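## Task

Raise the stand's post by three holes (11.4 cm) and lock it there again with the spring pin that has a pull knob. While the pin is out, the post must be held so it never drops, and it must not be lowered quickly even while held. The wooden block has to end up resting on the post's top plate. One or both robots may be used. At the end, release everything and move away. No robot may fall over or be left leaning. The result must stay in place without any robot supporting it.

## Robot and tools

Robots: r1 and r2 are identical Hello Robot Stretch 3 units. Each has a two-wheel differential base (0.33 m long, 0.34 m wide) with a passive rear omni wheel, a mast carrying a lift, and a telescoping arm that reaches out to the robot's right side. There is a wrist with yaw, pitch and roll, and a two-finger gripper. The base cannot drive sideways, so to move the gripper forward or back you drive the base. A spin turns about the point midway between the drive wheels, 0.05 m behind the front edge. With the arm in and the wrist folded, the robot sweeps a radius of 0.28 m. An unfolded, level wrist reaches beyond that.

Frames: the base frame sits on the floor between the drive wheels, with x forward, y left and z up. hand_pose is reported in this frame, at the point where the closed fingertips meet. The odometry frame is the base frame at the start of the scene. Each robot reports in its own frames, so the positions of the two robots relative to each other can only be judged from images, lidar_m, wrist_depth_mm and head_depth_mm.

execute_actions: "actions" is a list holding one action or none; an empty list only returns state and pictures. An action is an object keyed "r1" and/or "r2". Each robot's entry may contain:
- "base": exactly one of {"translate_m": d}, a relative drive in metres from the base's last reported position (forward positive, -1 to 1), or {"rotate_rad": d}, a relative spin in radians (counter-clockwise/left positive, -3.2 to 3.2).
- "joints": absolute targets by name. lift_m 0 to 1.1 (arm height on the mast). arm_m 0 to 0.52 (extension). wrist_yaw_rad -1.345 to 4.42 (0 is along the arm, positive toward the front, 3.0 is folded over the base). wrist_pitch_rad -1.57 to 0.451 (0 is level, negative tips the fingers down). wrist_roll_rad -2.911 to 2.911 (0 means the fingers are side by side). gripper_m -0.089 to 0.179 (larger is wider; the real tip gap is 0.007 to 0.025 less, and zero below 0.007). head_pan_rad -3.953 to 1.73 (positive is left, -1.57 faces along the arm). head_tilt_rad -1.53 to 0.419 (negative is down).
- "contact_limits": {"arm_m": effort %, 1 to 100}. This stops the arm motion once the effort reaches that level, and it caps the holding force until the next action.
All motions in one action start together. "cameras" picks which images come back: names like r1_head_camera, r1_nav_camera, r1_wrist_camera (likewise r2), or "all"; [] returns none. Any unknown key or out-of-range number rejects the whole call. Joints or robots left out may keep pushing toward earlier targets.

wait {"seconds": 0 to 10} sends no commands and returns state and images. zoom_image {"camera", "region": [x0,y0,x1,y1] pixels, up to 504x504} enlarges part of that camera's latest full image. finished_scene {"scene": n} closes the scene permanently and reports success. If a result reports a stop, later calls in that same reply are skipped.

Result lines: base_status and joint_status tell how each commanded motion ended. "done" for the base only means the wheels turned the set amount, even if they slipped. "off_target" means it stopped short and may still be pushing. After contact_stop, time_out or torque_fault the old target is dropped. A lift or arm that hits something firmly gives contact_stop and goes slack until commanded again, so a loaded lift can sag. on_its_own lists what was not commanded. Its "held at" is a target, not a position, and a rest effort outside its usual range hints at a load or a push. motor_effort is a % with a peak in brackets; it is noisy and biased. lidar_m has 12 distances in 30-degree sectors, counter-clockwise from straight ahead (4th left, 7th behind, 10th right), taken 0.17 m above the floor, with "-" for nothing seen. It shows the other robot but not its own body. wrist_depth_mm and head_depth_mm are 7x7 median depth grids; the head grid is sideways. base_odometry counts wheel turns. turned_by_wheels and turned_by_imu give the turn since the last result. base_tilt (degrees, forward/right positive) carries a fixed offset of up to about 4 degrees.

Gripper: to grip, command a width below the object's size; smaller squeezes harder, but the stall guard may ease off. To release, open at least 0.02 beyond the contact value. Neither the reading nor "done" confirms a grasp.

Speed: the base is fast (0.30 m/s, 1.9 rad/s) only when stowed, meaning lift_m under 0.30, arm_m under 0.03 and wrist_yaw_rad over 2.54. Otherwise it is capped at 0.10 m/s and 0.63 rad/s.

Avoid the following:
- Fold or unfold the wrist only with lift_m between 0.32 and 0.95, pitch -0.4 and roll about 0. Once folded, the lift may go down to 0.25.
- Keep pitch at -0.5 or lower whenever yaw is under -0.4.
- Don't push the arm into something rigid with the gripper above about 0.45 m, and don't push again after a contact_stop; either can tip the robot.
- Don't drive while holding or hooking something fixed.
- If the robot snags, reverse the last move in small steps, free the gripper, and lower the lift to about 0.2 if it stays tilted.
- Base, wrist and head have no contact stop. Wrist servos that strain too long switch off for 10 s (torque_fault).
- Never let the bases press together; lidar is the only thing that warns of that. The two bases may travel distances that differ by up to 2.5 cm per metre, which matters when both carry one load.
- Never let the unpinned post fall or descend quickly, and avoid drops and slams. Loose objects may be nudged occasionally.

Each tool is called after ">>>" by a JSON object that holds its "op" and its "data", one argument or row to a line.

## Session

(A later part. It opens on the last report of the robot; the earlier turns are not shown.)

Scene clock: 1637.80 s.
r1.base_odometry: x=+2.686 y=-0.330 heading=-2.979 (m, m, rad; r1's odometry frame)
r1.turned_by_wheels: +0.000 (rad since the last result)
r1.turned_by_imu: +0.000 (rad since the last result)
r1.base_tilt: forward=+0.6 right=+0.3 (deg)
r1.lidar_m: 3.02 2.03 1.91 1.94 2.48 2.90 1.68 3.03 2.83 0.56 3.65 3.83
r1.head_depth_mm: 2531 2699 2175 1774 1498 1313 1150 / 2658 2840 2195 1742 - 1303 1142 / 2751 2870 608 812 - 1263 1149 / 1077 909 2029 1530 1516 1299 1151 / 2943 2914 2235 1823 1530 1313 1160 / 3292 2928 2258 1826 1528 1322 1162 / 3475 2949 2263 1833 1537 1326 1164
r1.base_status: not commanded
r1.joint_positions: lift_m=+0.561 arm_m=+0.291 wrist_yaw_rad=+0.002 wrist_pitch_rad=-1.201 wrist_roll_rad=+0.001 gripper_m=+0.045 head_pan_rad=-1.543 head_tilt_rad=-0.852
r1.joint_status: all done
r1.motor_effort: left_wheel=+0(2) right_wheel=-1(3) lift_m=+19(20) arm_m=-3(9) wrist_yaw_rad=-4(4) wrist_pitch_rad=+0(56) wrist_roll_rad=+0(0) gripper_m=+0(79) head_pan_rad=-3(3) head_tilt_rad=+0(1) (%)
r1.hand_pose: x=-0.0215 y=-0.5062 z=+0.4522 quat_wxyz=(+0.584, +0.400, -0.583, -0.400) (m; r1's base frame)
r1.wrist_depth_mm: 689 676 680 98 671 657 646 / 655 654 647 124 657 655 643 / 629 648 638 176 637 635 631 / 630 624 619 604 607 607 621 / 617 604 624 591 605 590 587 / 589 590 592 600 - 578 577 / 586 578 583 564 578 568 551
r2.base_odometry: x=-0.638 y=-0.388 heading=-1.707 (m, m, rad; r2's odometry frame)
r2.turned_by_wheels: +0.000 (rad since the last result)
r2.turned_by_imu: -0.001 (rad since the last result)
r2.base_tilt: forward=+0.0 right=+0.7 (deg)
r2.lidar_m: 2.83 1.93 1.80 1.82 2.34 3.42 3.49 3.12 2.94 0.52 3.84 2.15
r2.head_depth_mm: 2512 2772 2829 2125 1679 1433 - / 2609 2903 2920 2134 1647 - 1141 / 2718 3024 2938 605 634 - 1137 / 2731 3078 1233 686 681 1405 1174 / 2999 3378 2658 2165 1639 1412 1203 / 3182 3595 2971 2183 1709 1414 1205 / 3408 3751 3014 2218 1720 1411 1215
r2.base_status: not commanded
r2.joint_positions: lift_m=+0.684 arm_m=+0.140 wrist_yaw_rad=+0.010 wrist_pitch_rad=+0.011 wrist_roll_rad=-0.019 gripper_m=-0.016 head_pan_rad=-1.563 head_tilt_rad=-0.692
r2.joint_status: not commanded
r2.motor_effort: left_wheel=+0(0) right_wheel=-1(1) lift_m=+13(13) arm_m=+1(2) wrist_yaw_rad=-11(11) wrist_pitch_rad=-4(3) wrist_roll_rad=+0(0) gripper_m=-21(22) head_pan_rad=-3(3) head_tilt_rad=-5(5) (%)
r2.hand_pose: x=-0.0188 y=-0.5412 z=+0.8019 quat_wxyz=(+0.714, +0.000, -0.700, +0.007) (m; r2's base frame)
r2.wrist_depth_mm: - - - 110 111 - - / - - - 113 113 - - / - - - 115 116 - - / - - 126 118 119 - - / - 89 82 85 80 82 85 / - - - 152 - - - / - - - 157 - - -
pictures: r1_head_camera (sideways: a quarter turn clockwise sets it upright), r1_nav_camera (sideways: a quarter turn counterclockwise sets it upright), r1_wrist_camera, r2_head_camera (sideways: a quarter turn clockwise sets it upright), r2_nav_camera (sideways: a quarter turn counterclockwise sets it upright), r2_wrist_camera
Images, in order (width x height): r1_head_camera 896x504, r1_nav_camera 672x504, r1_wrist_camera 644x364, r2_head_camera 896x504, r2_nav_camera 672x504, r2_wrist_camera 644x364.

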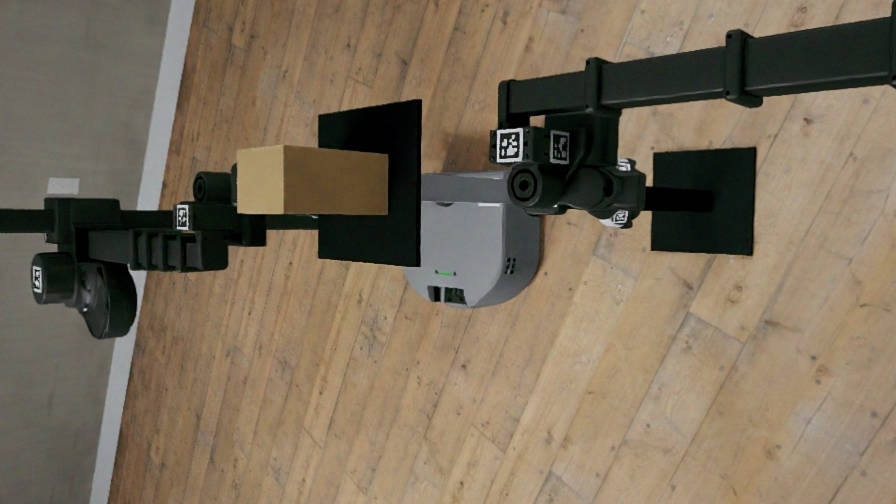

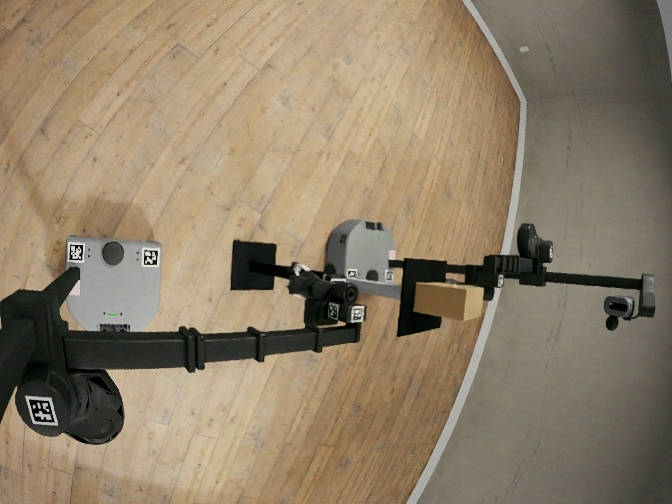

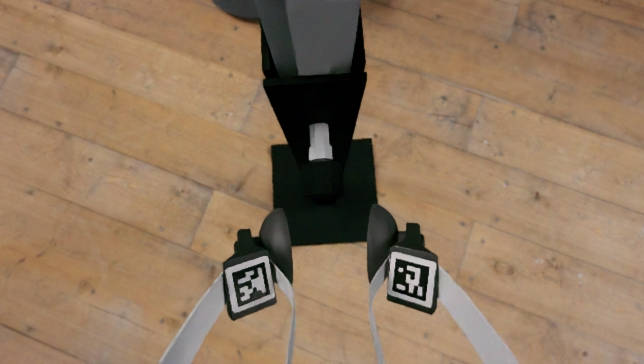

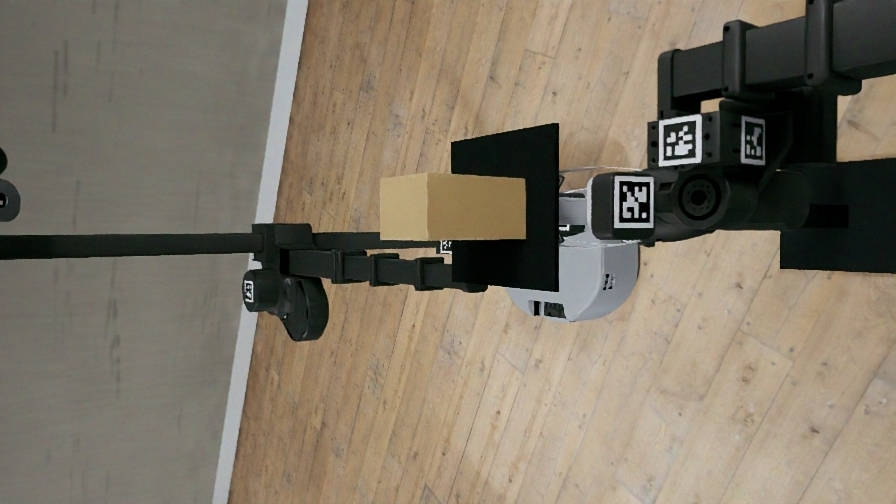

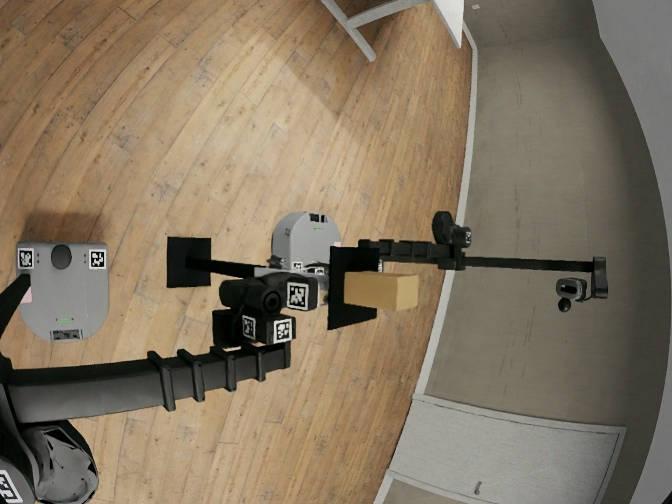

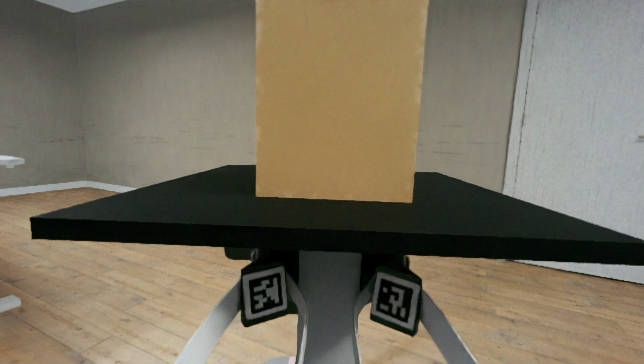

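>>> {"op": "execute_actions", "data": {
  "actions": [
    {"r2": {"joints": {"lift_m": 0.690, "wrist_pitch_rad": 0.0}}, "r1": {"joints": {"arm_m": 0.334}}}
  ],
  "cameras": ["r1_wrist_camera"]
}}

>>> {"op": "execute_actions", "data": {
  "actions": [
    {"r2": {"joints": {"gripper_m": 0.05}}}
  ],
  "cameras": []
}}

>>> {"op": "execute_actions", "data": {
  "actions": [
    {"r2": {"joints": {"gripper_m": -0.02}}}
  ],
  "cameras": []
}}

>>> {"op": "execute_actions", "data": {
  "actions": [
    {"r2": {"joints": {"lift_m": 0.718}}}
  ],
  "cameras": ["r1_wrist_camera"]
}}

Scene clock: 1759.20 s.
r1.base_odometry: x=+2.686 y=-0.330 heading=-2.979 (m, m, rad; r1's odometry frame)
r1.turned_by_wheels: +0.000 (rad since the last result)
r1.turned_by_imu: +0.000 (rad since the last result)
r1.base_tilt: forward=+0.6 right=+0.2 (deg)
r1.lidar_m: 3.02 2.02 1.91 1.94 2.48 2.90 1.68 3.03 2.83 0.56 3.64 3.84
r1.head_depth_mm: 2526 2718 2168 1771 1496 1325 1158 / 2672 2828 2174 1780 - 1308 1141 / 2746 2736 609 755 1421 1262 1150 / 1073 881 2087 1530 1508 1301 1157 / 2980 2928 2220 1808 1527 1315 1156 / 3270 2936 2253 1819 1521 1321 1161 / 3443 2943 2263 1826 1546 1327 1162
r1.base_status: not commanded
r1.joint_positions: lift_m=+0.561 arm_m=+0.334 wrist_yaw_rad=+0.002 wrist_pitch_rad=-1.202 wrist_roll_rad=+0.001 gripper_m=+0.045 head_pan_rad=-1.543 head_tilt_rad=-0.852
r1.joint_status: all done
r1.motor_effort: left_wheel=+1(1) right_wheel=-1(1) lift_m=+19(19) arm_m=+4(4) wrist_yaw_rad=-3(3) wrist_pitch_rad=+1(0) wrist_roll_rad=+0(0) gripper_m=+0(0) head_pan_rad=-3(3) head_tilt_rad=+0(1) (%)
r1.hand_pose: x=-0.0215 y=-0.5485 z=+0.4521 quat_wxyz=(+0.583, +0.400, -0.583, -0.400) (m; r1's base frame)
r1.wrist_depth_mm: 693 666 - - 660 671 642 / 660 659 51 51 656 645 629 / 646 639 632 67 630 616 622 / 638 617 616 114 601 603 608 / 609 601 602 571 595 596 583 / 596 603 595 589 - 580 581 / 581 570 576 564 575 573 570
r2.base_odometry: x=-0.638 y=-0.388 heading=-1.707 (m, m, rad; r2's odometry frame)
r2.turned_by_wheels: +0.000 (rad since the last result)
r2.turned_by_imu: -0.001 (rad since the last result)
r2.base_tilt: forward=+0.1 right=+0.7 (deg)
r2.lidar_m: 2.82 1.92 1.80 1.82 2.34 3.43 3.48 3.13 2.93 0.52 3.84 2.16
r2.head_depth_mm: 2545 2704 2890 2123 1684 1422 - / 2630 2921 2938 2141 1646 - 1146 / 2710 3065 2933 606 633 - 1146 / 2735 3132 1229 687 644 1397 1175 / 3044 3361 2638 2169 1642 1419 1201 / 3243 3587 2971 2174 1710 1408 1203 / 3351 3811 3017 2182 1720 1427 1205
r2.base_status: not commanded
r2.joint_positions: lift_m=+0.690 arm_m=+0.140 wrist_yaw_rad=+0.010 wrist_pitch_rad=-0.007 wrist_roll_rad=-0.019 gripper_m=-0.016 head_pan_rad=-1.563 head_tilt_rad=-0.692
r2.joint_status: all done
r2.motor_effort: left_wheel=+0(0) right_wheel=+0(1) lift_m=+25(24) arm_m=+2(2) wrist_yaw_rad=-10(10) wrist_pitch_rad=+3(3) wrist_roll_rad=+0(0) gripper_m=-21(22) head_pan_rad=-2(2) head_tilt_rad=-5(6) (%)
r2.hand_pose: x=-0.0188 y=-0.5407 z=+0.8026 quat_wxyz=(+0.714, +0.006, -0.700, +0.001) (m; r2's base frame)
r2.wrist_depth_mm: - - - 108 108 - - / - - - 112 111 - - / - - - 114 115 - - / - - 130 117 118 - - / - 85 87 82 84 87 90 / - - - 153 - - - / - - - 159 - - -
pictures: r1_wrist_camera
Images, in order (width x height): r1_wrist_camera 644x364.

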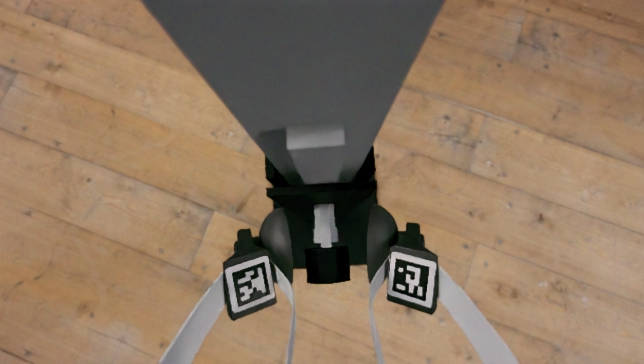

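Scene clock: 1760.37 s.
r1.base_odometry: x=+2.686 y=-0.330 heading=-2.979 (m, m, rad; r1's odometry frame)
r1.turned_by_wheels: +0.000 (rad since the last result)
r1.turned_by_imu: +0.000 (rad since the last result)
r1.base_tilt: forward=+0.6 right=+0.3 (deg)
r1.lidar_m: 3.02 2.03 1.91 1.94 2.47 2.90 1.68 3.05 2.84 0.56 3.66 3.83
r1.head_depth_mm: 2540 2720 2172 1774 1489 1318 1158 / 2656 2844 2187 1786 - 1303 1150 / 2731 2734 609 756 1411 1260 1151 / 1070 879 2073 1530 1510 1299 1153 / 2977 2933 2244 1804 1521 1311 1158 / 3238 2943 2231 1825 1536 1323 1157 / 3446 2949 2263 1824 1538 1329 1169
r1.base_status: not commanded
r1.joint_positions: lift_m=+0.561 arm_m=+0.334 wrist_yaw_rad=+0.002 wrist_pitch_rad=-1.202 wrist_roll_rad=+0.001 gripper_m=+0.045 head_pan_rad=-1.543 head_tilt_rad=-0.852
r1.joint_status: not commanded
r1.motor_effort: left_wheel=+1(1) right_wheel=-1(0) lift_m=+19(20) arm_m=+4(4) wrist_yaw_rad=-3(3) wrist_pitch_rad=+1(0) wrist_roll_rad=+0(0) gripper_m=+0(0) head_pan_rad=-3(3) head_tilt_rad=+0(0) (%)
r1.hand_pose: x=-0.0215 y=-0.5485 z=+0.4521 quat_wxyz=(+0.583, +0.400, -0.583, -0.400) (m; r1's base frame)
r1.wrist_depth_mm: 675 677 - - 649 652 664 / 646 662 53 51 634 645 624 / 657 642 640 67 625 626 622 / 624 619 620 115 605 610 615 / 609 622 591 548 597 591 595 / 584 593 591 577 - 581 587 / 582 584 567 568 568 571 564
r2.base_odometry: x=-0.638 y=-0.388 heading=-1.707 (m, m, rad; r2's odometry frame)
r2.turned_by_wheels: +0.000 (rad since the last result)
r2.turned_by_imu: +0.000 (rad since the last result)
r2.base_tilt: forward=+0.0 right=+0.8 (deg)
r2.lidar_m: 2.83 1.92 1.80 1.82 2.34 3.41 3.47 3.15 2.92 0.52 3.84 2.16
r2.head_depth_mm: 2486 2775 2893 2119 1697 1428 - / 2622 2916 2866 2143 1648 - 1140 / 2710 3119 2932 604 633 - 1140 / 2791 3052 1234 685 644 1396 1169 / 3049 3444 2669 2155 1642 1408 1200 / 3195 3600 2997 2184 1713 1413 1201 / 3328 3763 2996 2192 1717 1412 1201
r2.base_status: not commanded
r2.joint_positions: lift_m=+0.690 arm_m=+0.140 wrist_yaw_rad=+0.002 wrist_pitch_rad=-0.015 wrist_roll_rad=-0.019 gripper_m=+0.050 head_pan_rad=-1.563 head_tilt_rad=-0.692
r2.joint_status: all done
r2.motor_effort: left_wheel=-1(1) right_wheel=+1(1) lift_m=+25(26) arm_m=+2(2) wrist_yaw_rad=-3(11) wrist_pitch_rad=+6(5) wrist_roll_rad=+0(0) gripper_m=+0(86) head_pan_rad=-3(3) head_tilt_rad=-6(6) (%)
r2.hand_pose: x=-0.0209 y=-0.5405 z=+0.8005 quat_wxyz=(+0.714, +0.007, -0.700, -0.005) (m; r2's base frame)
r2.wrist_depth_mm: - - - 107 107 - - / - - - 110 110 - - / - - - 113 - - - / - - 119 116 116 - - / - 80 82 82 79 82 85 / - - - 152 - - - / - - - 157 - - -
pictures: none
No camera images: the call's "cameras" was empty. Leave "cameras" out to get every camera's image.

Scene clock: 1761.57 s.
r1.base_odometry: x=+2.686 y=-0.330 heading=-2.979 (m, m, rad; r1's odometry frame)
r1.turned_by_wheels: +0.000 (rad since the last result)
r1.turned_by_imu: +0.000 (rad since the last result)
r1.base_tilt: forward=+0.6 right=+0.3 (deg)
r1.lidar_m: 2.99 2.03 1.91 1.94 2.48 2.90 1.68 3.03 2.83 0.56 3.68 3.85
r1.head_depth_mm: 2543 2721 2176 1769 1502 1318 1158 / 2658 2824 2166 1784 - 1296 1145 / 2748 2739 609 756 1417 1259 1144 / 1075 881 2088 1528 1509 1300 1154 / 2979 2930 2228 1808 1525 1314 1160 / 3253 2923 2252 1826 1526 1324 1162 / 3441 2955 2267 1828 1540 1327 1164
r1.base_status: not commanded
r1.joint_positions: lift_m=+0.561 arm_m=+0.334 wrist_yaw_rad=+0.002 wrist_pitch_rad=-1.202 wrist_roll_rad=+0.001 gripper_m=+0.045 head_pan_rad=-1.543 head_tilt_rad=-0.852
r1.joint_status: not commanded
r1.motor_effort: left_wheel=+2(1) right_wheel=-1(0) lift_m=+19(19) arm_m=+4(4) wrist_yaw_rad=-3(3) wrist_pitch_rad=+1(1) wrist_roll_rad=+0(0) gripper_m=+0(0) head_pan_rad=-3(3) head_tilt_rad=+1(1) (%)
r1.hand_pose: x=-0.0215 y=-0.5485 z=+0.4521 quat_wxyz=(+0.583, +0.400, -0.583, -0.400) (m; r1's base frame)
r1.wrist_depth_mm: 679 670 - - 655 659 669 / 664 650 53 51 641 647 647 / 640 645 634 67 618 632 637 / 624 617 607 115 605 608 605 / 610 591 621 545 593 594 594 / 602 585 601 578 - 576 580 / 587 568 566 592 568 568 562
r2.base_odometry: x=-0.638 y=-0.388 heading=-1.707 (m, m, rad; r2's odometry frame)
r2.turned_by_wheels: +0.000 (rad since the last result)
r2.turned_by_imu: +0.000 (rad since the last result)
r2.base_tilt: forward=+0.0 right=+0.8 (deg)
r2.lidar_m: 2.83 1.92 1.80 1.83 2.34 3.42 3.49 3.16 2.93 0.52 3.83 2.16
r2.head_depth_mm: 2500 2770 2830 2132 1684 1425 - / 2644 2881 2922 2114 1648 - 1136 / 2739 3064 2950 605 634 - 1134 / 2807 3151 1225 685 643 1396 1171 / 3032 3368 2688 2160 1622 1411 1193 / 3161 3629 2935 2163 1729 1413 1201 / 3361 3852 2994 2196 1717 1412 1203
r2.base_status: not commanded
r2.joint_positions: lift_m=+0.690 arm_m=+0.140 wrist_yaw_rad=+0.010 wrist_pitch_rad=-0.016 wrist_roll_rad=-0.019 gripper_m=-0.019 head_pan_rad=-1.563 head_tilt_rad=-0.692
r2.joint_status: all done
r2.motor_effort: left_wheel=+0(1) right_wheel=-1(1) lift_m=+25(25) arm_m=-2(2) wrist_yaw_rad=-10(10) wrist_pitch_rad=+6(5) wrist_roll_rad=+0(0) gripper_m=-24(100) head_pan_rad=-2(3) head_tilt_rad=-6(5) (%)
r2.hand_pose: x=-0.0189 y=-0.5410 z=+0.8004 quat_wxyz=(+0.714, +0.009, -0.700, -0.002) (m; r2's base frame)
r2.wrist_depth_mm: - - - 105 105 - - / - - - 108 108 - - / - - - 111 111 - - / - - 119 114 114 - - / - 80 82 78 79 82 85 / - - - 150 - - - / - - - 156 - - -
pictures: none
No camera images: the call's "cameras" was empty. Leave "cameras" out to get every camera's image.

Scene clock: 1762.60 s.
r1.base_odometry: x=+2.686 y=-0.330 heading=-2.979 (m, m, rad; r1's odometry frame)
r1.turned_by_wheels: +0.000 (rad since the last result)
r1.turned_by_imu: +0.000 (rad since the last result)
r1.base_tilt: forward=+0.6 right=+0.4 (deg)
r1.lidar_m: 3.02 2.03 1.91 1.94 2.47 2.91 1.68 3.02 2.83 0.56 3.67 3.84
r1.head_depth_mm: 2524 2723 2181 1777 1497 1323 1159 / 2646 2838 2192 1786 - 1300 1147 / 2766 825 609 756 1421 1265 1147 / 1051 860 2076 1535 1511 1300 1149 / 2941 2897 2231 1797 1529 1313 1156 / 3269 2927 2242 1824 1529 1323 1159 / 3452 2964 2265 1834 1539 1330 1165
r1.base_status: not commanded
r1.joint_positions: lift_m=+0.561 arm_m=+0.334 wrist_yaw_rad=+0.002 wrist_pitch_rad=-1.202 wrist_roll_rad=+0.001 gripper_m=+0.045 head_pan_rad=-1.543 head_tilt_rad=-0.852
r1.joint_status: not commanded
r1.motor_effort: left_wheel=+1(1) right_wheel=+0(0) lift_m=+19(20) arm_m=+4(4) wrist_yaw_rad=-2(4) wrist_pitch_rad=+0(1) wrist_roll_rad=+0(0) gripper_m=+0(0) head_pan_rad=-3(3) head_tilt_rad=+0(1) (%)
r1.hand_pose: x=-0.0215 y=-0.5485 z=+0.4521 quat_wxyz=(+0.583, +0.400, -0.583, -0.400) (m; r1's base frame)
r1.wrist_depth_mm: 685 675 - - 647 659 642 / 664 658 53 51 652 639 640 / 645 640 632 67 639 624 613 / 631 624 611 115 607 601 615 / 606 614 607 548 605 602 600 / 595 601 589 580 - 584 569 / 588 574 570 565 567 560 560
r2.base_odometry: x=-0.638 y=-0.388 heading=-1.707 (m, m, rad; r2's odometry frame)
r2.turned_by_wheels: +0.000 (rad since the last result)
r2.turned_by_imu: +0.000 (rad since the last result)
r2.base_tilt: forward=+0.1 right=+0.8 (deg)
r2.lidar_m: 2.83 1.92 1.80 1.83 2.34 3.42 3.49 3.16 2.93 0.52 3.82 2.16
r2.head_depth_mm: 2507 2762 2902 2131 1680 1444 - / 2603 2891 2911 2137 1684 - 1144 / 2674 3023 2920 604 617 - 1158 / 2776 3090 1236 685 642 1388 1165 / 3015 3365 2704 2133 1627 1407 1195 / 3142 3556 2982 2188 1717 1404 1195 / 3388 3750 3015 2178 1715 1428 1200
r2.base_status: not commanded
r2.joint_positions: lift_m=+0.717 arm_m=+0.140 wrist_yaw_rad=+0.010 wrist_pitch_rad=-0.111 wrist_roll_rad=-0.019 gripper_m=-0.016 head_pan_rad=-1.563 head_tilt_rad=-0.692
r2.joint_status: all done
r2.on_its_own: wrist_pitch_rad is at rest, and its effort (+39) is outside its rest range (-20 to +32)
r2.motor_effort: left_wheel=+1(1) right_wheel=-2(2) lift_m=+33(33) arm_m=-3(3) wrist_yaw_rad=-11(11) wrist_pitch_rad=+39(40) wrist_roll_rad=+0(0) gripper_m=-23(25) head_pan_rad=-2(3) head_tilt_rad=-6(5) (%)
r2.hand_pose: x=-0.0189 y=-0.5373 z=+0.8036 quat_wxyz=(+0.713, +0.044, -0.699, -0.036) (m; r2's base frame)
r2.wrist_depth_mm: - - - 100 100 - - / - - - 104 104 - - / - - - 109 109 - - / - - 135 114 115 - - / - 94 96 98 100 102 - / - - 81 80 80 80 80 / - - - 166 - - -
pictures: r1_wrist_camera
Images, in order (width x height): r1_wrist_camera 644x364.

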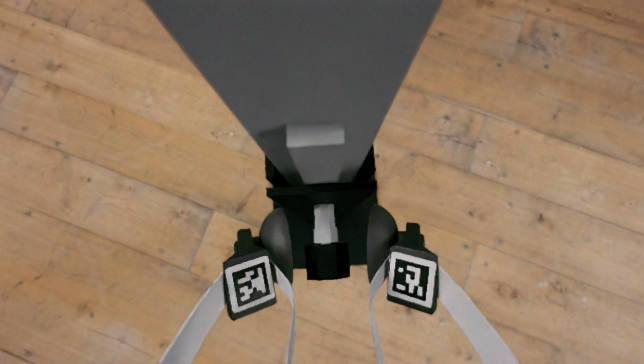

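>>> {"op": "execute_actions", "data": {
  "actions": [
    {"r1": {"joints": {"gripper_m": -0.089}}}
  ],
  "cameras": []
}}

>>> {"op": "execute_actions", "data": {
  "actions": [
    {"r1": {"joints": {"arm_m": 0.312, "wrist_pitch_rad": -1.37}}}
  ],
  "cameras": ["r1_wrist_camera"]
}}

>>> {"op": "execute_actions", "data": {
  "actions": [
    {"r2": {"joints": {"lift_m": 0.725}}}
  ],
  "cameras": ["r1_wrist_camera"]
}}

>>> {"op": "execute_actions", "data": {
  "actions": [
    {"r2": {"joints": {"lift_m": 0.718}}}
  ],
  "cameras": []
}}

Scene clock: 1793.53 s.
r1.base_odometry: x=+2.686 y=-0.330 heading=-2.979 (m, m, rad; r1's odometry frame)
r1.turned_by_wheels: +0.000 (rad since the last result)
r1.turned_by_imu: +0.000 (rad since the last result)
r1.base_tilt: forward=+0.7 right=+0.3 (deg)
r1.lidar_m: 2.99 2.03 1.91 1.94 2.49 2.91 1.68 3.03 2.84 0.56 3.65 3.84
r1.head_depth_mm: 2543 2705 2169 1775 1496 1308 1158 / 2659 2831 2192 1783 - 1304 1141 / 2774 824 609 756 1415 1264 1145 / 1049 858 2076 1535 1506 1301 1152 / 2927 2892 2234 1813 1522 1320 1157 / 3245 2943 2242 1828 1527 1319 1157 / 3459 2945 2249 1837 1543 1330 1163
r1.base_status: not commanded
r1.joint_positions: lift_m=+0.561 arm_m=+0.334 wrist_yaw_rad=+0.002 wrist_pitch_rad=-1.197 wrist_roll_rad=+0.001 gripper_m=-0.087 head_pan_rad=-1.543 head_tilt_rad=-0.852
r1.joint_status: all done
r1.motor_effort: left_wheel=+1(1) right_wheel=-1(1) lift_m=+23(23) arm_m=+2(4) wrist_yaw_rad=-3(3) wrist_pitch_rad=-2(2) wrist_roll_rad=+0(0) gripper_m=-41(100) head_pan_rad=-3(3) head_tilt_rad=+1(1) (%)
r1.hand_pose: x=-0.0215 y=-0.5500 z=+0.4523 quat_wxyz=(+0.584, +0.399, -0.584, -0.398) (m; r1's base frame)
r1.wrist_depth_mm: 695 678 - - 657 660 666 / 655 663 52 50 633 637 639 / 652 636 638 66 631 611 618 / 615 607 614 113 614 606 596 / 602 609 607 158 587 595 592 / 588 586 586 583 577 575 563 / 582 570 569 564 566 563 558
r2.base_odometry: x=-0.638 y=-0.388 heading=-1.707 (m, m, rad; r2's odometry frame)
r2.turned_by_wheels: +0.000 (rad since the last result)
r2.turned_by_imu: -0.001 (rad since the last result)
r2.base_tilt: forward=+0.1 right=+0.9 (deg)
r2.lidar_m: 2.83 1.92 1.80 1.82 2.34 3.43 3.49 3.14 2.92 0.52 3.87 2.16
r2.head_depth_mm: 2537 2769 2888 2113 1690 1441 - / 2611 2893 2902 2157 1686 - 1140 / 2739 3068 2896 604 619 - 1164 / 2779 3124 1235 685 642 1402 1168 / 3011 3383 2639 2166 1632 1410 1200 / 3221 3626 2984 2157 1717 1412 1204 / 3366 3756 2977 2163 1717 1418 1207
r2.base_status: not commanded
r2.joint_positions: lift_m=+0.717 arm_m=+0.140 wrist_yaw_rad=+0.010 wrist_pitch_rad=-0.111 wrist_roll_rad=-0.019 gripper_m=-0.016 head_pan_rad=-1.563 head_tilt_rad=-0.692
r2.joint_status: not commanded
r2.on_its_own: wrist_pitch_rad is at rest, and its effort (+39) is outside its rest range (-20 to +32)
r2.motor_effort: left_wheel=+1(1) right_wheel=-2(2) lift_m=+33(33) arm_m=-2(3) wrist_yaw_rad=-11(10) wrist_pitch_rad=+39(39) wrist_roll_rad=+0(0) gripper_m=-23(23) head_pan_rad=-3(3) head_tilt_rad=-6(5) (%)
r2.hand_pose: x=-0.0189 y=-0.5373 z=+0.8036 quat_wxyz=(+0.713, +0.044, -0.699, -0.036) (m; r2's base frame)
r2.wrist_depth_mm: - - - 100 100 - - / - - - 104 104 - - / - - - 109 110 - - / - - 134 113 115 - - / - 94 96 98 100 102 - / - - 81 80 80 80 80 / - - - 167 - - -
pictures: none
No camera images: the call's "cameras" was empty. Leave "cameras" out to get every camera's image.

Scene clock: 1795.83 s.
r1.base_odometry: x=+2.686 y=-0.330 heading=-2.979 (m, m, rad; r1's odometry frame)
r1.turned_by_wheels: +0.000 (rad since the last result)
r1.turned_by_imu: +0.000 (rad since the last result)
r1.base_tilt: forward=+0.6 right=+0.3 (deg)
r1.lidar_m: 3.01 2.03 1.91 1.95 2.48 2.90 1.68 3.02 2.84 0.56 3.65 3.83
r1.head_depth_mm: 2543 2720 2178 1772 1505 1322 1148 / 2651 2844 2180 1781 - 1306 1146 / 2750 823 609 787 - 1265 1150 / 1049 857 2098 1533 1511 1302 1153 / 2960 2903 2227 1814 1531 1319 1155 / 3268 2927 2251 1814 1531 1317 1158 / 3464 2972 2253 1827 1535 1325 1165
r1.base_status: not commanded
r1.joint_positions: lift_m=+0.561 arm_m=+0.312 wrist_yaw_rad=+0.002 wrist_pitch_rad=-1.368 wrist_roll_rad=+0.001 gripper_m=-0.077 head_pan_rad=-1.543 head_tilt_rad=-0.852
r1.joint_status: all done
r1.on_its_own: gripper_m is held at -0.078, not at your -0.089, by its stall guard, which is still easing
r1.motor_effort: left_wheel=+1(3) right_wheel=+0(3) lift_m=+19(24) arm_m=-2(15) wrist_yaw_rad=-3(2) wrist_pitch_rad=-1(84) wrist_roll_rad=+0(0) gripper_m=-28(41) head_pan_rad=-3(3) head_tilt_rad=+0(1) (%)
r1.hand_pose: x=-0.0216 y=-0.4852 z=+0.4440 quat_wxyz=(+0.548, +0.447, -0.547, -0.447) (m; r1's base frame)
r1.wrist_depth_mm: 605 604 595 107 599 576 593 / 602 597 609 148 589 583 594 / 617 596 603 595 596 586 588 / 599 598 603 586 589 585 595 / 624 602 599 - 604 594 589 / 607 608 599 - 600 603 595 / 603 598 593 602 608 595 589
r2.base_odometry: x=-0.638 y=-0.388 heading=-1.707 (m, m, rad; r2's odometry frame)
r2.turned_by_wheels: +0.000 (rad since the last result)
r2.turned_by_imu: -0.001 (rad since the last result)
r2.base_tilt: forward=+0.0 right=+0.8 (deg)
r2.lidar_m: 2.83 1.93 1.80 1.83 2.35 3.42 3.47 3.15 2.93 0.52 3.84 2.15
r2.head_depth_mm: 2505 2802 2902 2102 1689 1443 - / 2655 2892 2879 2140 1683 - 1138 / 2714 3078 2968 605 620 - 1167 / 2763 3119 1232 687 640 1407 1170 / 3054 3408 2651 2159 1634 1396 1198 / 3208 3620 2949 2163 1708 1412 1197 / 3378 3783 2979 2186 1720 1420 1208
r2.base_status: not commanded
r2.joint_positions: lift_m=+0.717 arm_m=+0.140 wrist_yaw_rad=+0.010 wrist_pitch_rad=-0.111 wrist_roll_rad=-0.019 gripper_m=-0.016 head_pan_rad=-1.563 head_tilt_rad=-0.692
r2.joint_status: not commanded
r2.on_its_own: wrist_pitch_rad is at rest, and its effort (+39) is outside its rest range (-20 to +32)
r2.motor_effort: left_wheel=+1(1) right_wheel=-2(2) lift_m=+33(33) arm_m=-3(2) wrist_yaw_rad=-11(11) wrist_pitch_rad=+39(39) wrist_roll_rad=+0(0) gripper_m=-23(23) head_pan_rad=-3(3) head_tilt_rad=-5(5) (%)
r2.hand_pose: x=-0.0189 y=-0.5373 z=+0.8036 quat_wxyz=(+0.713, +0.044, -0.699, -0.036) (m; r2's base frame)
r2.wrist_depth_mm: - - - 100 100 - - / - - - 104 104 - - / - - - 109 110 - - / - - 135 113 115 - - / - 94 96 98 100 102 - / - - 81 80 80 80 80 / - - - 166 - - -
pictures: r1_wrist_camera
Images, in order (width x height): r1_wrist_camera 644x364.

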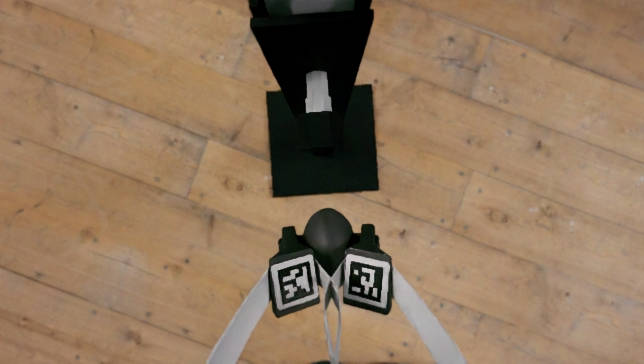

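Scene clock: 1796.50 s.
r1.base_odometry: x=+2.686 y=-0.330 heading=-2.979 (m, m, rad; r1's odometry frame)
r1.turned_by_wheels: +0.000 (rad since the last result)
r1.turned_by_imu: +0.000 (rad since the last result)
r1.base_tilt: forward=+0.6 right=+0.3 (deg)
r1.lidar_m: 3.01 2.03 1.91 1.95 2.47 2.90 1.68 3.03 2.83 0.56 3.66 3.84
r1.head_depth_mm: 2532 2716 2183 1781 1500 1315 1149 / 2641 2860 2173 1783 - 1303 1146 / 2763 836 610 788 - 1267 1151 / 1045 857 2085 1530 1506 1303 1150 / 2928 2898 2223 1812 1533 1323 1156 / 3268 2952 2265 1822 1527 1324 1159 / 3473 2953 2273 1844 1544 1325 1165
r1.base_status: not commanded
r1.joint_positions: lift_m=+0.561 arm_m=+0.312 wrist_yaw_rad=+0.002 wrist_pitch_rad=-1.368 wrist_roll_rad=+0.001 gripper_m=-0.074 head_pan_rad=-1.543 head_tilt_rad=-0.852
r1.joint_status: not commanded
r1.on_its_own: gripper_m is held at -0.075, not at your -0.089, by its stall guard, which is still easing
r1.motor_effort: left_wheel=+1(1) right_wheel=+0(0) lift_m=+19(19) arm_m=-2(2) wrist_yaw_rad=-3(3) wrist_pitch_rad=-2(2) wrist_roll_rad=+0(0) gripper_m=-27(28) head_pan_rad=-3(3) head_tilt_rad=+0(0) (%)
r1.hand_pose: x=-0.0216 y=-0.4852 z=+0.4440 quat_wxyz=(+0.548, +0.447, -0.547, -0.447) (m; r1's base frame)
r1.wrist_depth_mm: 596 602 604 107 582 591 587 / 600 603 602 149 594 591 589 / 602 613 608 583 592 588 600 / 601 602 602 590 592 591 592 / 598 592 602 - 595 603 597 / 606 604 597 - 597 597 601 / 610 595 609 588 598 601 592
r2.base_odometry: x=-0.638 y=-0.388 heading=-1.707 (m, m, rad; r2's odometry frame)
r2.turned_by_wheels: +0.000 (rad since the last result)
r2.turned_by_imu: +0.000 (rad since the last result)
r2.base_tilt: forward=+0.0 right=+0.8 (deg)
r2.lidar_m: 2.83 1.93 1.80 1.83 2.34 3.42 3.48 3.14 2.92 0.52 3.84 2.16
r2.head_depth_mm: 2497 2761 2869 2128 1682 - - / 2608 2967 2873 2131 1685 - 1162 / 2768 3023 2875 600 614 - 1157 / 2770 3077 1235 683 636 1407 1167 / 3000 3403 2676 2166 1632 1419 1202 / 3207 3594 3009 2154 1716 1409 1209 / 3355 3779 2940 2188 1705 1414 1198
r2.base_status: not commanded
r2.joint_positions: lift_m=+0.724 arm_m=+0.140 wrist_yaw_rad=+0.010 wrist_pitch_rad=-0.128 wrist_roll_rad=-0.019 gripper_m=-0.016 head_pan_rad=-1.563 head_tilt_rad=-0.692
r2.joint_status: all done
r2.on_its_own: wrist_pitch_rad is at rest, and its effort (+44) is outside its rest range (-20 to +32)
r2.motor_effort: left_wheel=+1(0) right_wheel=-2(2) lift_m=+34(34) arm_m=-3(3) wrist_yaw_rad=-11(11) wrist_pitch_rad=+44(45) wrist_roll_rad=+0(0) gripper_m=-23(24) head_pan_rad=-3(3) head_tilt_rad=-6(6) (%)
r2.hand_pose: x=-0.0189 y=-0.5364 z=+0.8065 quat_wxyz=(+0.713, +0.049, -0.699, -0.041) (m; r2's base frame)
r2.wrist_depth_mm: - - - 99 99 - - / - - - 103 104 - - / - - - 108 109 - - / - - 137 114 115 - - / - 98 99 101 103 106 - / - - 82 83 81 82 80 / - - - 170 - - -
pictures: r1_wrist_camera
Images, in order (width x height): r1_wrist_camera 644x364.

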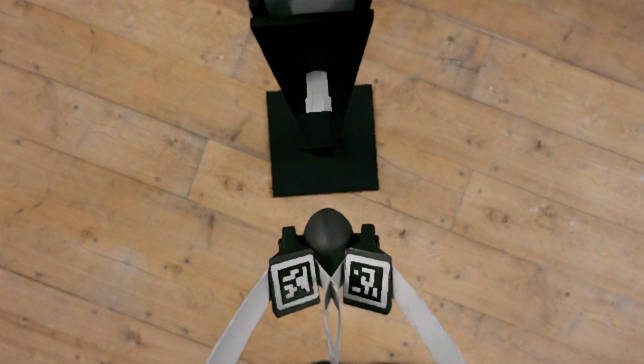

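Scene clock: 1797.17 s.
r1.base_odometry: x=+2.686 y=-0.330 heading=-2.979 (m, m, rad; r1's odometry frame)
r1.turned_by_wheels: +0.000 (rad since the last result)
r1.turned_by_imu: +0.000 (rad since the last result)
r1.base_tilt: forward=+0.7 right=+0.2 (deg)
r1.lidar_m: 3.01 2.02 1.92 1.94 2.48 2.90 1.68 3.04 2.84 0.56 3.65 3.83
r1.head_depth_mm: 2530 2689 2177 1761 1499 1322 1149 / 2663 2813 2191 1778 - 1307 1145 / 2745 826 609 790 - 1265 1146 / 1047 861 2072 1529 1509 1299 1151 / 2931 2906 2220 1808 1525 1311 1163 / 3244 2932 2260 1820 1531 1322 1162 / 3494 2975 2263 1817 1538 1327 1162
r1.base_status: not commanded
r1.joint_positions: lift_m=+0.561 arm_m=+0.312 wrist_yaw_rad=+0.002 wrist_pitch_rad=-1.368 wrist_roll_rad=+0.001 gripper_m=-0.070 head_pan_rad=-1.543 head_tilt_rad=-0.852
r1.joint_status: not commanded
r1.on_its_own: gripper_m is held at -0.072, not at your -0.089, by its stall guard, which is still easing
r1.motor_effort: left_wheel=+1(1) right_wheel=-1(1) lift_m=+20(20) arm_m=-2(2) wrist_yaw_rad=-3(3) wrist_pitch_rad=-1(1) wrist_roll_rad=+0(0) gripper_m=-26(27) head_pan_rad=-3(3) head_tilt_rad=+1(0) (%)
r1.hand_pose: x=-0.0216 y=-0.4852 z=+0.4440 quat_wxyz=(+0.548, +0.447, -0.547, -0.447) (m; r1's base frame)
r1.wrist_depth_mm: 614 598 600 108 616 596 587 / 600 607 582 148 600 606 583 / 603 609 608 592 594 584 591 / 608 599 602 576 588 595 590 / 600 610 598 - 587 597 589 / 608 610 599 - 583 600 583 / 604 616 604 593 594 594 601
r2.base_odometry: x=-0.638 y=-0.388 heading=-1.707 (m, m, rad; r2's odometry frame)
r2.turned_by_wheels: +0.000 (rad since the last result)
r2.turned_by_imu: +0.000 (rad since the last result)
r2.base_tilt: forward=+0.0 right=+0.8 (deg)
r2.lidar_m: 2.82 1.93 1.80 1.83 2.35 3.43 3.48 3.15 2.92 0.52 3.83 2.15
r2.head_depth_mm: 2514 2804 2876 2118 1671 1437 - / 2583 2939 2931 2122 1679 - 1147 / 2755 3063 2928 606 620 - 1150 / 2835 3084 1232 687 642 1407 1164 / 3011 3413 2669 2183 1630 1412 1203 / 3209 3616 2968 2156 1717 1401 1206 / 3412 3752 3033 2200 1717 1415 1207
r2.base_status: not commanded
r2.joint_positions: lift_m=+0.718 arm_m=+0.140 wrist_yaw_rad=+0.010 wrist_pitch_rad=-0.113 wrist_roll_rad=-0.019 gripper_m=-0.016 head_pan_rad=-1.563 head_tilt_rad=-0.692
r2.joint_status: all done
r2.on_its_own: wrist_pitch_rad is at rest, and its effort (+39) is outside its rest range (-20 to +32)
r2.motor_effort: left_wheel=+1(1) right_wheel=-2(2) lift_m=+23(32) arm_m=-3(3) wrist_yaw_rad=-11(11) wrist_pitch_rad=+39(44) wrist_roll_rad=+0(0) gripper_m=-23(23) head_pan_rad=-3(2) head_tilt_rad=-5(5) (%)
r2.hand_pose: x=-0.0189 y=-0.5372 z=+0.8039 quat_wxyz=(+0.713, +0.044, -0.699, -0.036) (m; r2's base frame)
r2.wrist_depth_mm: - - - 100 100 - - / - - - 104 104 - - / - - - 109 110 - - / - - 136 114 115 - - / - 95 97 99 101 104 - / - - 81 81 80 80 81 / - - - 168 - - -
pictures: none
No camera images: the call's "cameras" was empty. Leave "cameras" out to get every camera's image.

>>> {"op": "execute_actions", "data": {
  "actions": [
    {"r1": {"joints": {"gripper_m": 0.045}}}
  ],
  "cameras": []
}}

>>> {"op": "execute_actions", "data": {
  "actions": [
    {"r1": {"joints": {"arm_m": 0.334, "wrist_pitch_rad": -1.2}}, "r2": {"joints": {"lift_m": 0.725}}}
  ],
  "cameras": ["r1_wrist_camera"]
}}

>>> {"op": "execute_actions", "data": {
  "actions": [
    {"r1": {"joints": {"gripper_m": -0.089}}}
  ],
  "cameras": []
}}

>>> {"op": "execute_actions", "data": {
  "actions": [
    {"r1": {"joints": {"arm_m": 0.312, "wrist_pitch_rad": -1.37}}}
  ],
  "cameras": ["r1_wrist_camera"]
}}

Scene clock: 1841.70 s.
r1.base_odometry: x=+2.686 y=-0.330 heading=-2.979 (m, m, rad; r1's odometry frame)
r1.turned_by_wheels: +0.000 (rad since the last result)
r1.turned_by_imu: +0.000 (rad since the last result)
r1.base_tilt: forward=+0.6 right=+0.3 (deg)
r1.lidar_m: 3.01 2.03 1.91 1.93 2.48 2.90 1.68 3.04 2.83 0.56 3.65 3.82
r1.head_depth_mm: 2529 2719 2178 1764 1501 1320 1146 / 2646 2826 2181 1784 - 1298 1144 / 2758 824 610 788 - 1260 1148 / 1048 858 2072 1530 1514 1301 1154 / 2934 2892 2220 1814 1526 1317 1156 / 3280 2920 2247 1817 1536 1325 1158 / 3450 2964 2261 1838 1538 1324 1164
r1.base_status: not commanded
r1.joint_positions: lift_m=+0.561 arm_m=+0.312 wrist_yaw_rad=+0.002 wrist_pitch_rad=-1.368 wrist_roll_rad=+0.001 gripper_m=+0.045 head_pan_rad=-1.543 head_tilt_rad=-0.852
r1.joint_status: all done
r1.motor_effort: left_wheel=+1(1) right_wheel=-1(1) lift_m=+19(19) arm_m=-2(2) wrist_yaw_rad=-3(3) wrist_pitch_rad=-1(1) wrist_roll_rad=+0(0) gripper_m=+0(80) head_pan_rad=-3(3) head_tilt_rad=+0(1) (%)
r1.hand_pose: x=-0.0216 y=-0.4852 z=+0.4440 quat_wxyz=(+0.548, +0.447, -0.547, -0.447) (m; r1's base frame)
r1.wrist_depth_mm: 592 589 598 107 591 597 587 / 599 611 597 149 598 604 592 / 608 612 590 585 602 590 592 / 604 591 593 586 588 586 599 / 589 615 593 604 589 591 599 / 611 599 604 584 - 603 605 / 610 603 606 592 607 604 601
r2.base_odometry: x=-0.638 y=-0.388 heading=-1.707 (m, m, rad; r2's odometry frame)
r2.turned_by_wheels: +0.000 (rad since the last result)
r2.turned_by_imu: -0.002 (rad since the last result)
r2.base_tilt: forward=+0.0 right=+0.8 (deg)
r2.lidar_m: 2.82 1.92 1.80 1.83 2.34 3.43 3.48 3.15 2.93 0.52 3.83 2.15
r2.head_depth_mm: 2498 2764 2882 2129 1685 1450 - / 2632 2912 2863 2109 1672 - 1139 / 2781 3050 2941 605 619 - 1165 / 2798 3063 1239 686 641 1400 1174 / 2997 3336 2659 2165 1636 1408 1202 / 3179 3600 2939 2142 1699 1405 1205 / 3326 3805 2983 2179 1716 1417 1198
r2.base_status: not commanded
r2.joint_positions: lift_m=+0.718 arm_m=+0.140 wrist_yaw_rad=+0.010 wrist_pitch_rad=-0.113 wrist_roll_rad=-0.019 gripper_m=-0.016 head_pan_rad=-1.563 head_tilt_rad=-0.692
r2.joint_status: not commanded
r2.on_its_own: wrist_pitch_rad is at rest, and its effort (+39) is outside its rest range (-20 to +32)
r2.motor_effort: left_wheel=+1(1) right_wheel=-2(2) lift_m=+22(22) arm_m=-3(2) wrist_yaw_rad=-11(11) wrist_pitch_rad=+39(39) wrist_roll_rad=+0(0) gripper_m=-23(23) head_pan_rad=-3(2) head_tilt_rad=-5(5) (%)
r2.hand_pose: x=-0.0189 y=-0.5372 z=+0.8039 quat_wxyz=(+0.713, +0.044, -0.699, -0.036) (m; r2's base frame)
r2.wrist_depth_mm: - - - 100 100 - - / - - - 104 104 - - / - - - 109 110 - - / - - 136 114 116 - - / - 95 97 99 101 104 - / - - 81 81 80 80 81 / - - - 169 - - -
pictures: none
No camera images: the call's "cameras" was empty. Leave "cameras" out to get every camera's image.

Scene clock: 1842.77 s.
r1.base_odometry: x=+2.686 y=-0.330 heading=-2.979 (m, m, rad; r1's odometry frame)
r1.turned_by_wheels: +0.000 (rad since the last result)
r1.turned_by_imu: +0.000 (rad since the last result)
r1.base_tilt: forward=+0.6 right=+0.2 (deg)
r1.lidar_m: 3.01 2.03 1.91 1.94 2.48 2.90 1.68 3.05 2.83 0.56 3.65 3.82
r1.head_depth_mm: 2537 2704 2168 1774 1493 1319 1157 / 2648 2825 2180 1777 - 1303 1140 / 2769 836 610 757 1414 1264 1149 / 1045 855 2076 1533 1509 1303 1152 / 2927 2903 2232 1817 1528 1317 1155 / 3239 2928 2245 1810 1534 1320 1158 / 3460 2969 2260 1835 1535 1325 1163
r1.base_status: not commanded
r1.joint_positions: lift_m=+0.561 arm_m=+0.334 wrist_yaw_rad=+0.002 wrist_pitch_rad=-1.208 wrist_roll_rad=+0.001 gripper_m=+0.045 head_pan_rad=-1.543 head_tilt_rad=-0.852
r1.joint_status: all done
r1.motor_effort: left_wheel=+1(0) right_wheel=+0(1) lift_m=+20(20) arm_m=+4(5) wrist_yaw_rad=-3(3) wrist_pitch_rad=+3(2) wrist_roll_rad=+0(0) gripper_m=+0(0) head_pan_rad=-3(3) head_tilt_rad=+0(1) (%)
r1.hand_pose: x=-0.0215 y=-0.5472 z=+0.4517 quat_wxyz=(+0.582, +0.402, -0.582, -0.401) (m; r1's base frame)
r1.wrist_depth_mm: 673 680 - - 667 648 657 / 664 642 53 51 636 639 632 / 622 629 614 66 618 626 635 / 618 614 605 120 612 607 601 / 601 600 604 580 604 595 587 / 598 593 599 579 - 581 574 / 587 567 565 575 570 568 563
r2.base_odometry: x=-0.638 y=-0.388 heading=-1.707 (m, m, rad; r2's odometry frame)
r2.turned_by_wheels: +0.000 (rad since the last result)
r2.turned_by_imu: +0.000 (rad since the last result)
r2.base_tilt: forward=+0.1 right=+0.8 (deg)
r2.lidar_m: 2.82 1.92 1.79 1.82 2.34 3.42 3.50 3.14 2.92 0.52 3.81 2.15
r2.head_depth_mm: 2484 2755 2915 2138 1680 - - / 2624 2911 2897 2127 1683 - 1165 / 2740 3089 2913 600 616 - 1168 / 2771 3075 1230 682 637 1380 1168 / 3043 3433 2686 2157 1640 1408 1201 / 3201 3633 2969 2168 1706 1413 1201 / 3365 3805 2977 2184 1705 1421 1209
r2.base_status: not commanded
r2.joint_positions: lift_m=+0.724 arm_m=+0.140 wrist_yaw_rad=+0.010 wrist_pitch_rad=-0.128 wrist_roll_rad=-0.019 gripper_m=-0.016 head_pan_rad=-1.563 head_tilt_rad=-0.692
r2.joint_status: all done
r2.on_its_own: wrist_pitch_rad is at rest, and its effort (+44) is outside its rest range (-20 to +32)
r2.motor_effort: left_wheel=+0(1) right_wheel=-2(2) lift_m=+34(36) arm_m=-3(2) wrist_yaw_rad=-10(10) wrist_pitch_rad=+44(45) wrist_roll_rad=+0(0) gripper_m=-22(23) head_pan_rad=-3(3) head_tilt_rad=-6(6) (%)
r2.hand_pose: x=-0.0189 y=-0.5364 z=+0.8065 quat_wxyz=(+0.713, +0.049, -0.699, -0.041) (m; r2's base frame)
r2.wrist_depth_mm: - - - 99 99 - - / - - - 103 103 - - / - - - 109 110 - - / - - 138 114 116 - - / - 98 99 102 103 106 - / - - 82 83 81 82 80 / - - - 169 - - -
pictures: r1_wrist_camera
Images, in order (width x height): r1_wrist_camera 644x364.

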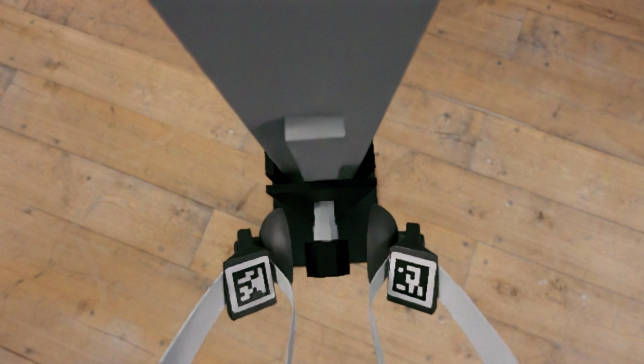

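Scene clock: 1844.60 s.
r1.base_odometry: x=+2.686 y=-0.330 heading=-2.979 (m, m, rad; r1's odometry frame)
r1.turned_by_wheels: +0.000 (rad since the last result)
r1.turned_by_imu: +0.000 (rad since the last result)
r1.base_tilt: forward=+0.6 right=+0.3 (deg)
r1.lidar_m: 3.02 2.03 1.91 1.94 2.48 2.91 1.68 3.03 2.84 0.56 3.69 3.84
r1.head_depth_mm: 2535 2703 2169 1772 1498 1325 1156 / 2649 2837 2178 1778 - 1305 1140 / 2736 839 609 756 1420 1261 1151 / 1040 858 2094 1530 1509 1303 1158 / 2953 2898 2239 1813 1524 1317 1159 / 3273 2896 2242 1812 1529 1319 1156 / 3460 2954 2262 1837 1537 1325 1159
r1.base_status: not commanded
r1.joint_positions: lift_m=+0.561 arm_m=+0.334 wrist_yaw_rad=+0.002 wrist_pitch_rad=-1.201 wrist_roll_rad=+0.001 gripper_m=-0.087 head_pan_rad=-1.543 head_tilt_rad=-0.852
r1.joint_status: all done
r1.motor_effort: left_wheel=+2(2) right_wheel=-1(1) lift_m=+23(23) arm_m=+2(4) wrist_yaw_rad=-2(3) wrist_pitch_rad=+0(3) wrist_roll_rad=+0(0) gripper_m=-41(100) head_pan_rad=-3(3) head_tilt_rad=+0(1) (%)
r1.hand_pose: x=-0.0215 y=-0.5489 z=+0.4519 quat_wxyz=(+0.584, +0.400, -0.583, -0.400) (m; r1's base frame)
r1.wrist_depth_mm: 671 661 - - 671 675 638 / 669 646 53 51 644 641 639 / 636 647 627 64 621 629 623 / 621 632 619 113 592 608 604 / 609 621 610 157 605 580 591 / 588 588 589 566 574 577 574 / 565 577 569 567 565 558 563
r2.base_odometry: x=-0.638 y=-0.388 heading=-1.707 (m, m, rad; r2's odometry frame)
r2.turned_by_wheels: +0.000 (rad since the last result)
r2.turned_by_imu: -0.001 (rad since the last result)
r2.base_tilt: forward=+0.0 right=+0.8 (deg)
r2.lidar_m: 2.83 1.92 1.80 1.82 2.35 3.42 3.48 3.17 2.92 0.52 3.81 2.16
r2.head_depth_mm: 2505 2772 2883 2122 1679 - - / 2609 2880 2970 2130 1693 - 1163 / 2741 3029 2931 600 616 - 1160 / 2791 3085 1226 682 636 1407 1169 / 3030 3410 2671 2159 1644 1400 1201 / 3193 3587 2938 2163 1718 1423 1203 / 3370 3747 2986 2184 1710 1416 1211
r2.base_status: not commanded
r2.joint_positions: lift_m=+0.724 arm_m=+0.140 wrist_yaw_rad=+0.010 wrist_pitch_rad=-0.128 wrist_roll_rad=-0.019 gripper_m=-0.016 head_pan_rad=-1.563 head_tilt_rad=-0.692
r2.joint_status: not commanded
r2.on_its_own: wrist_pitch_rad is at rest, and its effort (+44) is outside its rest range (-20 to +32)
r2.motor_effort: left_wheel=+1(1) right_wheel=-2(2) lift_m=+34(34) arm_m=-3(2) wrist_yaw_rad=-11(11) wrist_pitch_rad=+44(45) wrist_roll_rad=+0(0) gripper_m=-22(23) head_pan_rad=-3(3) head_tilt_rad=-5(5) (%)
r2.hand_pose: x=-0.0189 y=-0.5364 z=+0.8065 quat_wxyz=(+0.713, +0.049, -0.699, -0.041) (m; r2's base frame)
r2.wrist_depth_mm: - - - 99 99 - - / - - - 103 104 - - / - - - 109 110 - - / - - 137 114 115 - - / - 98 99 101 103 106 - / - - 82 83 81 82 80 / - - - 170 - - -
pictures: none
No camera images: the call's "cameras" was empty. Leave "cameras" out to get every camera's image.

Scene clock: 1845.67 s.
r1.base_odometry: x=+2.686 y=-0.330 heading=-2.979 (m, m, rad; r1's odometry frame)
r1.turned_by_wheels: +0.000 (rad since the last result)
r1.turned_by_imu: +0.000 (rad since the last result)
r1.base_tilt: forward=+0.7 right=+0.3 (deg)
r1.lidar_m: 3.02 2.02 1.91 1.94 2.47 2.90 1.68 3.04 2.83 0.56 3.65 3.83
r1.head_depth_mm: 2544 2709 2172 1772 1499 1321 1150 / 2654 2836 2192 1780 - 1310 1143 / 2760 837 609 788 - 1265 1151 / 1042 855 2097 1530 1510 1306 1154 / 2939 2902 2240 1800 1530 1321 1156 / 3286 2927 2245 1816 1529 1318 1162 / 3505 2951 2260 1831 1535 1324 1160
r1.base_status: not commanded
r1.joint_positions: lift_m=+0.561 arm_m=+0.313 wrist_yaw_rad=+0.002 wrist_pitch_rad=-1.196 wrist_roll_rad=+0.001 gripper_m=-0.082 head_pan_rad=-1.543 head_tilt_rad=-0.852
r1.joint_status: wrist_pitch_rad off_target (ended at -1.196, target -1.370); the others done
r1.on_its_own: gripper_m is held at -0.081, not at your -0.089, by its stall guard, which is still easing; wrist_pitch_rad is at rest, and its effort (-78) is outside its rest range (-20 to +32)
r1.motor_effort: left_wheel=+2(3) right_wheel=-3(3) lift_m=+20(24) arm_m=-12(16) wrist_yaw_rad=-3(4) wrist_pitch_rad=-78(81) wrist_roll_rad=+0(0) gripper_m=-7(41) head_pan_rad=-3(3) head_tilt_rad=+1(1) (%)
r1.hand_pose: x=-0.0215 y=-0.5292 z=+0.4525 quat_wxyz=(+0.585, +0.399, -0.584, -0.398) (m; r1's base frame)
r1.wrist_depth_mm: 685 699 591 64 654 663 666 / 664 676 645 80 653 637 656 / 657 642 635 120 635 630 634 / 638 630 615 186 630 623 622 / 609 606 603 157 598 597 590 / 595 595 588 578 591 585 576 / 580 574 573 567 570 563 553
r2.base_odometry: x=-0.638 y=-0.388 heading=-1.707 (m, m, rad; r2's odometry frame)
r2.turned_by_wheels: +0.000 (rad since the last result)
r2.turned_by_imu: +0.000 (rad since the last result)
r2.base_tilt: forward=+0.0 right=+0.8 (deg)
r2.lidar_m: 2.83 1.92 1.79 1.82 2.33 3.42 3.47 3.16 2.93 0.52 3.81 2.16
r2.head_depth_mm: 2505 2785 2880 2130 1698 - - / 2578 2940 2883 2146 1674 - 1165 / 2747 3056 2906 599 615 - 1162 / 2758 3104 1229 679 637 1397 1172 / 3020 3416 2676 2168 1632 1404 1199 / 3128 3677 2993 2159 1708 1422 1203 / 3308 3815 2990 2186 1713 1430 1209
r2.base_status: not commanded
r2.joint_positions: lift_m=+0.724 arm_m=+0.140 wrist_yaw_rad=+0.010 wrist_pitch_rad=-0.125 wrist_roll_rad=-0.019 gripper_m=-0.016 head_pan_rad=-1.563 head_tilt_rad=-0.692
r2.joint_status: not commanded
r2.on_its_own: wrist_pitch_rad is at rest, and its effort (+44) is outside its rest range (-20 to +32)
r2.motor_effort: left_wheel=+1(1) right_wheel=-2(2) lift_m=+34(34) arm_m=-3(2) wrist_yaw_rad=-11(11) wrist_pitch_rad=+44(44) wrist_roll_rad=+0(0) gripper_m=-23(23) head_pan_rad=-3(3) head_tilt_rad=-5(5) (%)
r2.hand_pose: x=-0.0189 y=-0.5365 z=+0.8072 quat_wxyz=(+0.713, +0.048, -0.699, -0.040) (m; r2's base frame)
r2.wrist_depth_mm: - - - 99 99 - - / - - - 103 104 - - / - - - 108 110 - - / - - 137 114 115 - - / - 97 99 101 103 105 - / - - 82 82 80 81 82 / - - - 170 - - -
pictures: r1_wrist_camera
Images, in order (width x height): r1_wrist_camera 644x364.

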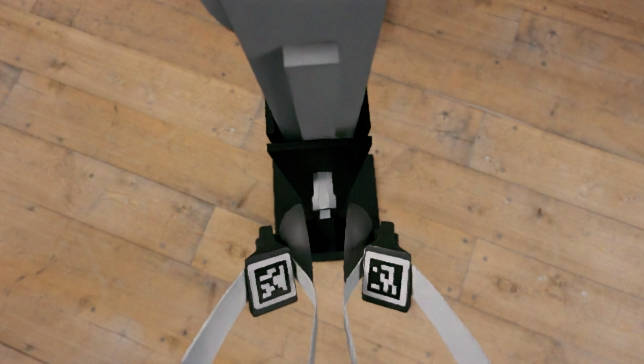

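>>> {"op": "execute_actions", "data": {
  "actions": [
    {"r2": {"joints": {"lift_m": 0.732}}}
  ],
  "cameras": ["r1_wrist_camera"]
}}

Scene clock: 1851.67 s.
r1.base_odometry: x=+2.686 y=-0.330 heading=-2.979 (m, m, rad; r1's odometry frame)
r1.turned_by_wheels: +0.000 (rad since the last result)
r1.turned_by_imu: +0.000 (rad since the last result)
r1.base_tilt: forward=+0.6 right=+0.2 (deg)
r1.lidar_m: 3.01 2.02 1.91 1.94 2.48 2.90 1.68 3.03 2.83 0.56 3.67 3.84
r1.head_depth_mm: 2543 2713 2177 1761 1504 1318 1151 / 2653 2828 2182 1779 - 1305 1151 / 2744 807 610 789 - 1266 1149 / 1031 845 2074 1530 1508 1303 1151 / 2939 2899 2231 1807 1520 1313 1159 / 3244 2946 2242 1826 1527 1320 1157 / 3464 2967 2258 1842 1535 1325 1167
r1.base_status: not commanded
r1.joint_positions: lift_m=+0.561 arm_m=+0.312 wrist_yaw_rad=+0.003 wrist_pitch_rad=-1.368 wrist_roll_rad=+0.001 gripper_m=-0.055 head_pan_rad=-1.543 head_tilt_rad=-0.852
r1.joint_status: not commanded
r1.on_its_own: gripper_m is held at -0.056, not at your -0.089, by its stall guard, which is not easing now; wrist_pitch_rad moved -0.172 to your old target -1.370
r1.motor_effort: left_wheel=+1(1) right_wheel=-1(1) lift_m=+19(19) arm_m=-2(2) wrist_yaw_rad=-4(4) wrist_pitch_rad=-1(2) wrist_roll_rad=+0(0) gripper_m=-20(21) head_pan_rad=-3(3) head_tilt_rad=+1(1) (%)
r1.hand_pose: x=-0.0216 y=-0.4852 z=+0.4440 quat_wxyz=(+0.549, +0.447, -0.547, -0.447) (m; r1's base frame)
r1.wrist_depth_mm: 614 599 591 108 595 610 588 / 606 604 598 148 594 603 609 / 597 603 587 594 591 586 591 / 603 613 599 582 592 599 602 / 607 602 596 - 590 595 594 / 593 603 603 - 602 597 600 / 594 581 605 586 586 592 605
r2.base_odometry: x=-0.638 y=-0.388 heading=-1.707 (m, m, rad; r2's odometry frame)
r2.turned_by_wheels: +0.000 (rad since the last result)
r2.turned_by_imu: -0.002 (rad since the last result)
r2.base_tilt: forward=+0.0 right=+0.8 (deg)
r2.lidar_m: 2.82 1.91 1.80 1.83 2.34 3.41 3.48 3.16 2.92 0.52 3.83 2.16
r2.head_depth_mm: 2529 2736 2872 2114 1685 - - / 2611 2898 2901 2139 1682 - 1170 / 2741 3077 2852 598 621 - 1153 / 2769 3079 1238 679 636 1403 1171 / 3012 3398 2641 2165 1637 1406 1198 / 3159 3628 2945 2159 1705 1404 1199 / 3315 3829 3022 2186 1724 1416 1200
r2.base_status: not commanded
r2.joint_positions: lift_m=+0.731 arm_m=+0.140 wrist_yaw_rad=+0.010 wrist_pitch_rad=-0.146 wrist_roll_rad=-0.019 gripper_m=-0.016 head_pan_rad=-1.563 head_tilt_rad=-0.692
r2.joint_status: all done
r2.on_its_own: wrist_pitch_rad is at rest, and its effort (+51) is outside its rest range (-20 to +32)
r2.motor_effort: left_wheel=+1(1) right_wheel=-2(2) lift_m=+35(34) arm_m=-2(2) wrist_yaw_rad=-10(11) wrist_pitch_rad=+51(51) wrist_roll_rad=+0(0) gripper_m=-24(23) head_pan_rad=-3(2) head_tilt_rad=-5(6) (%)
r2.hand_pose: x=-0.0189 y=-0.5353 z=+0.8088 quat_wxyz=(+0.712, +0.056, -0.698, -0.048) (m; r2's base frame)
r2.wrist_depth_mm: - - - 99 98 - - / - - - 103 103 - - / - - - 108 110 - - / - - 141 114 116 - - / - 102 104 106 108 110 - / - 85 83 83 84 82 83 / - - - 173 - - -
pictures: r1_wrist_camera
Images, in order (width x height): r1_wrist_camera 644x364.

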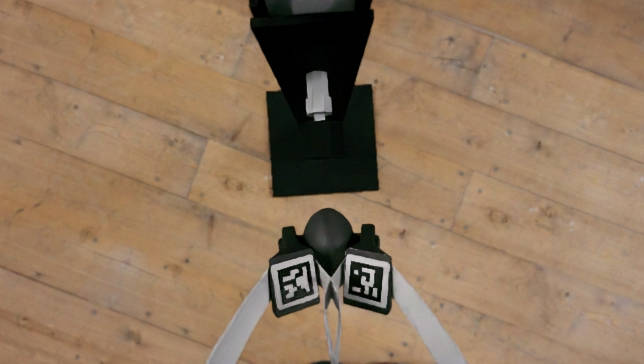

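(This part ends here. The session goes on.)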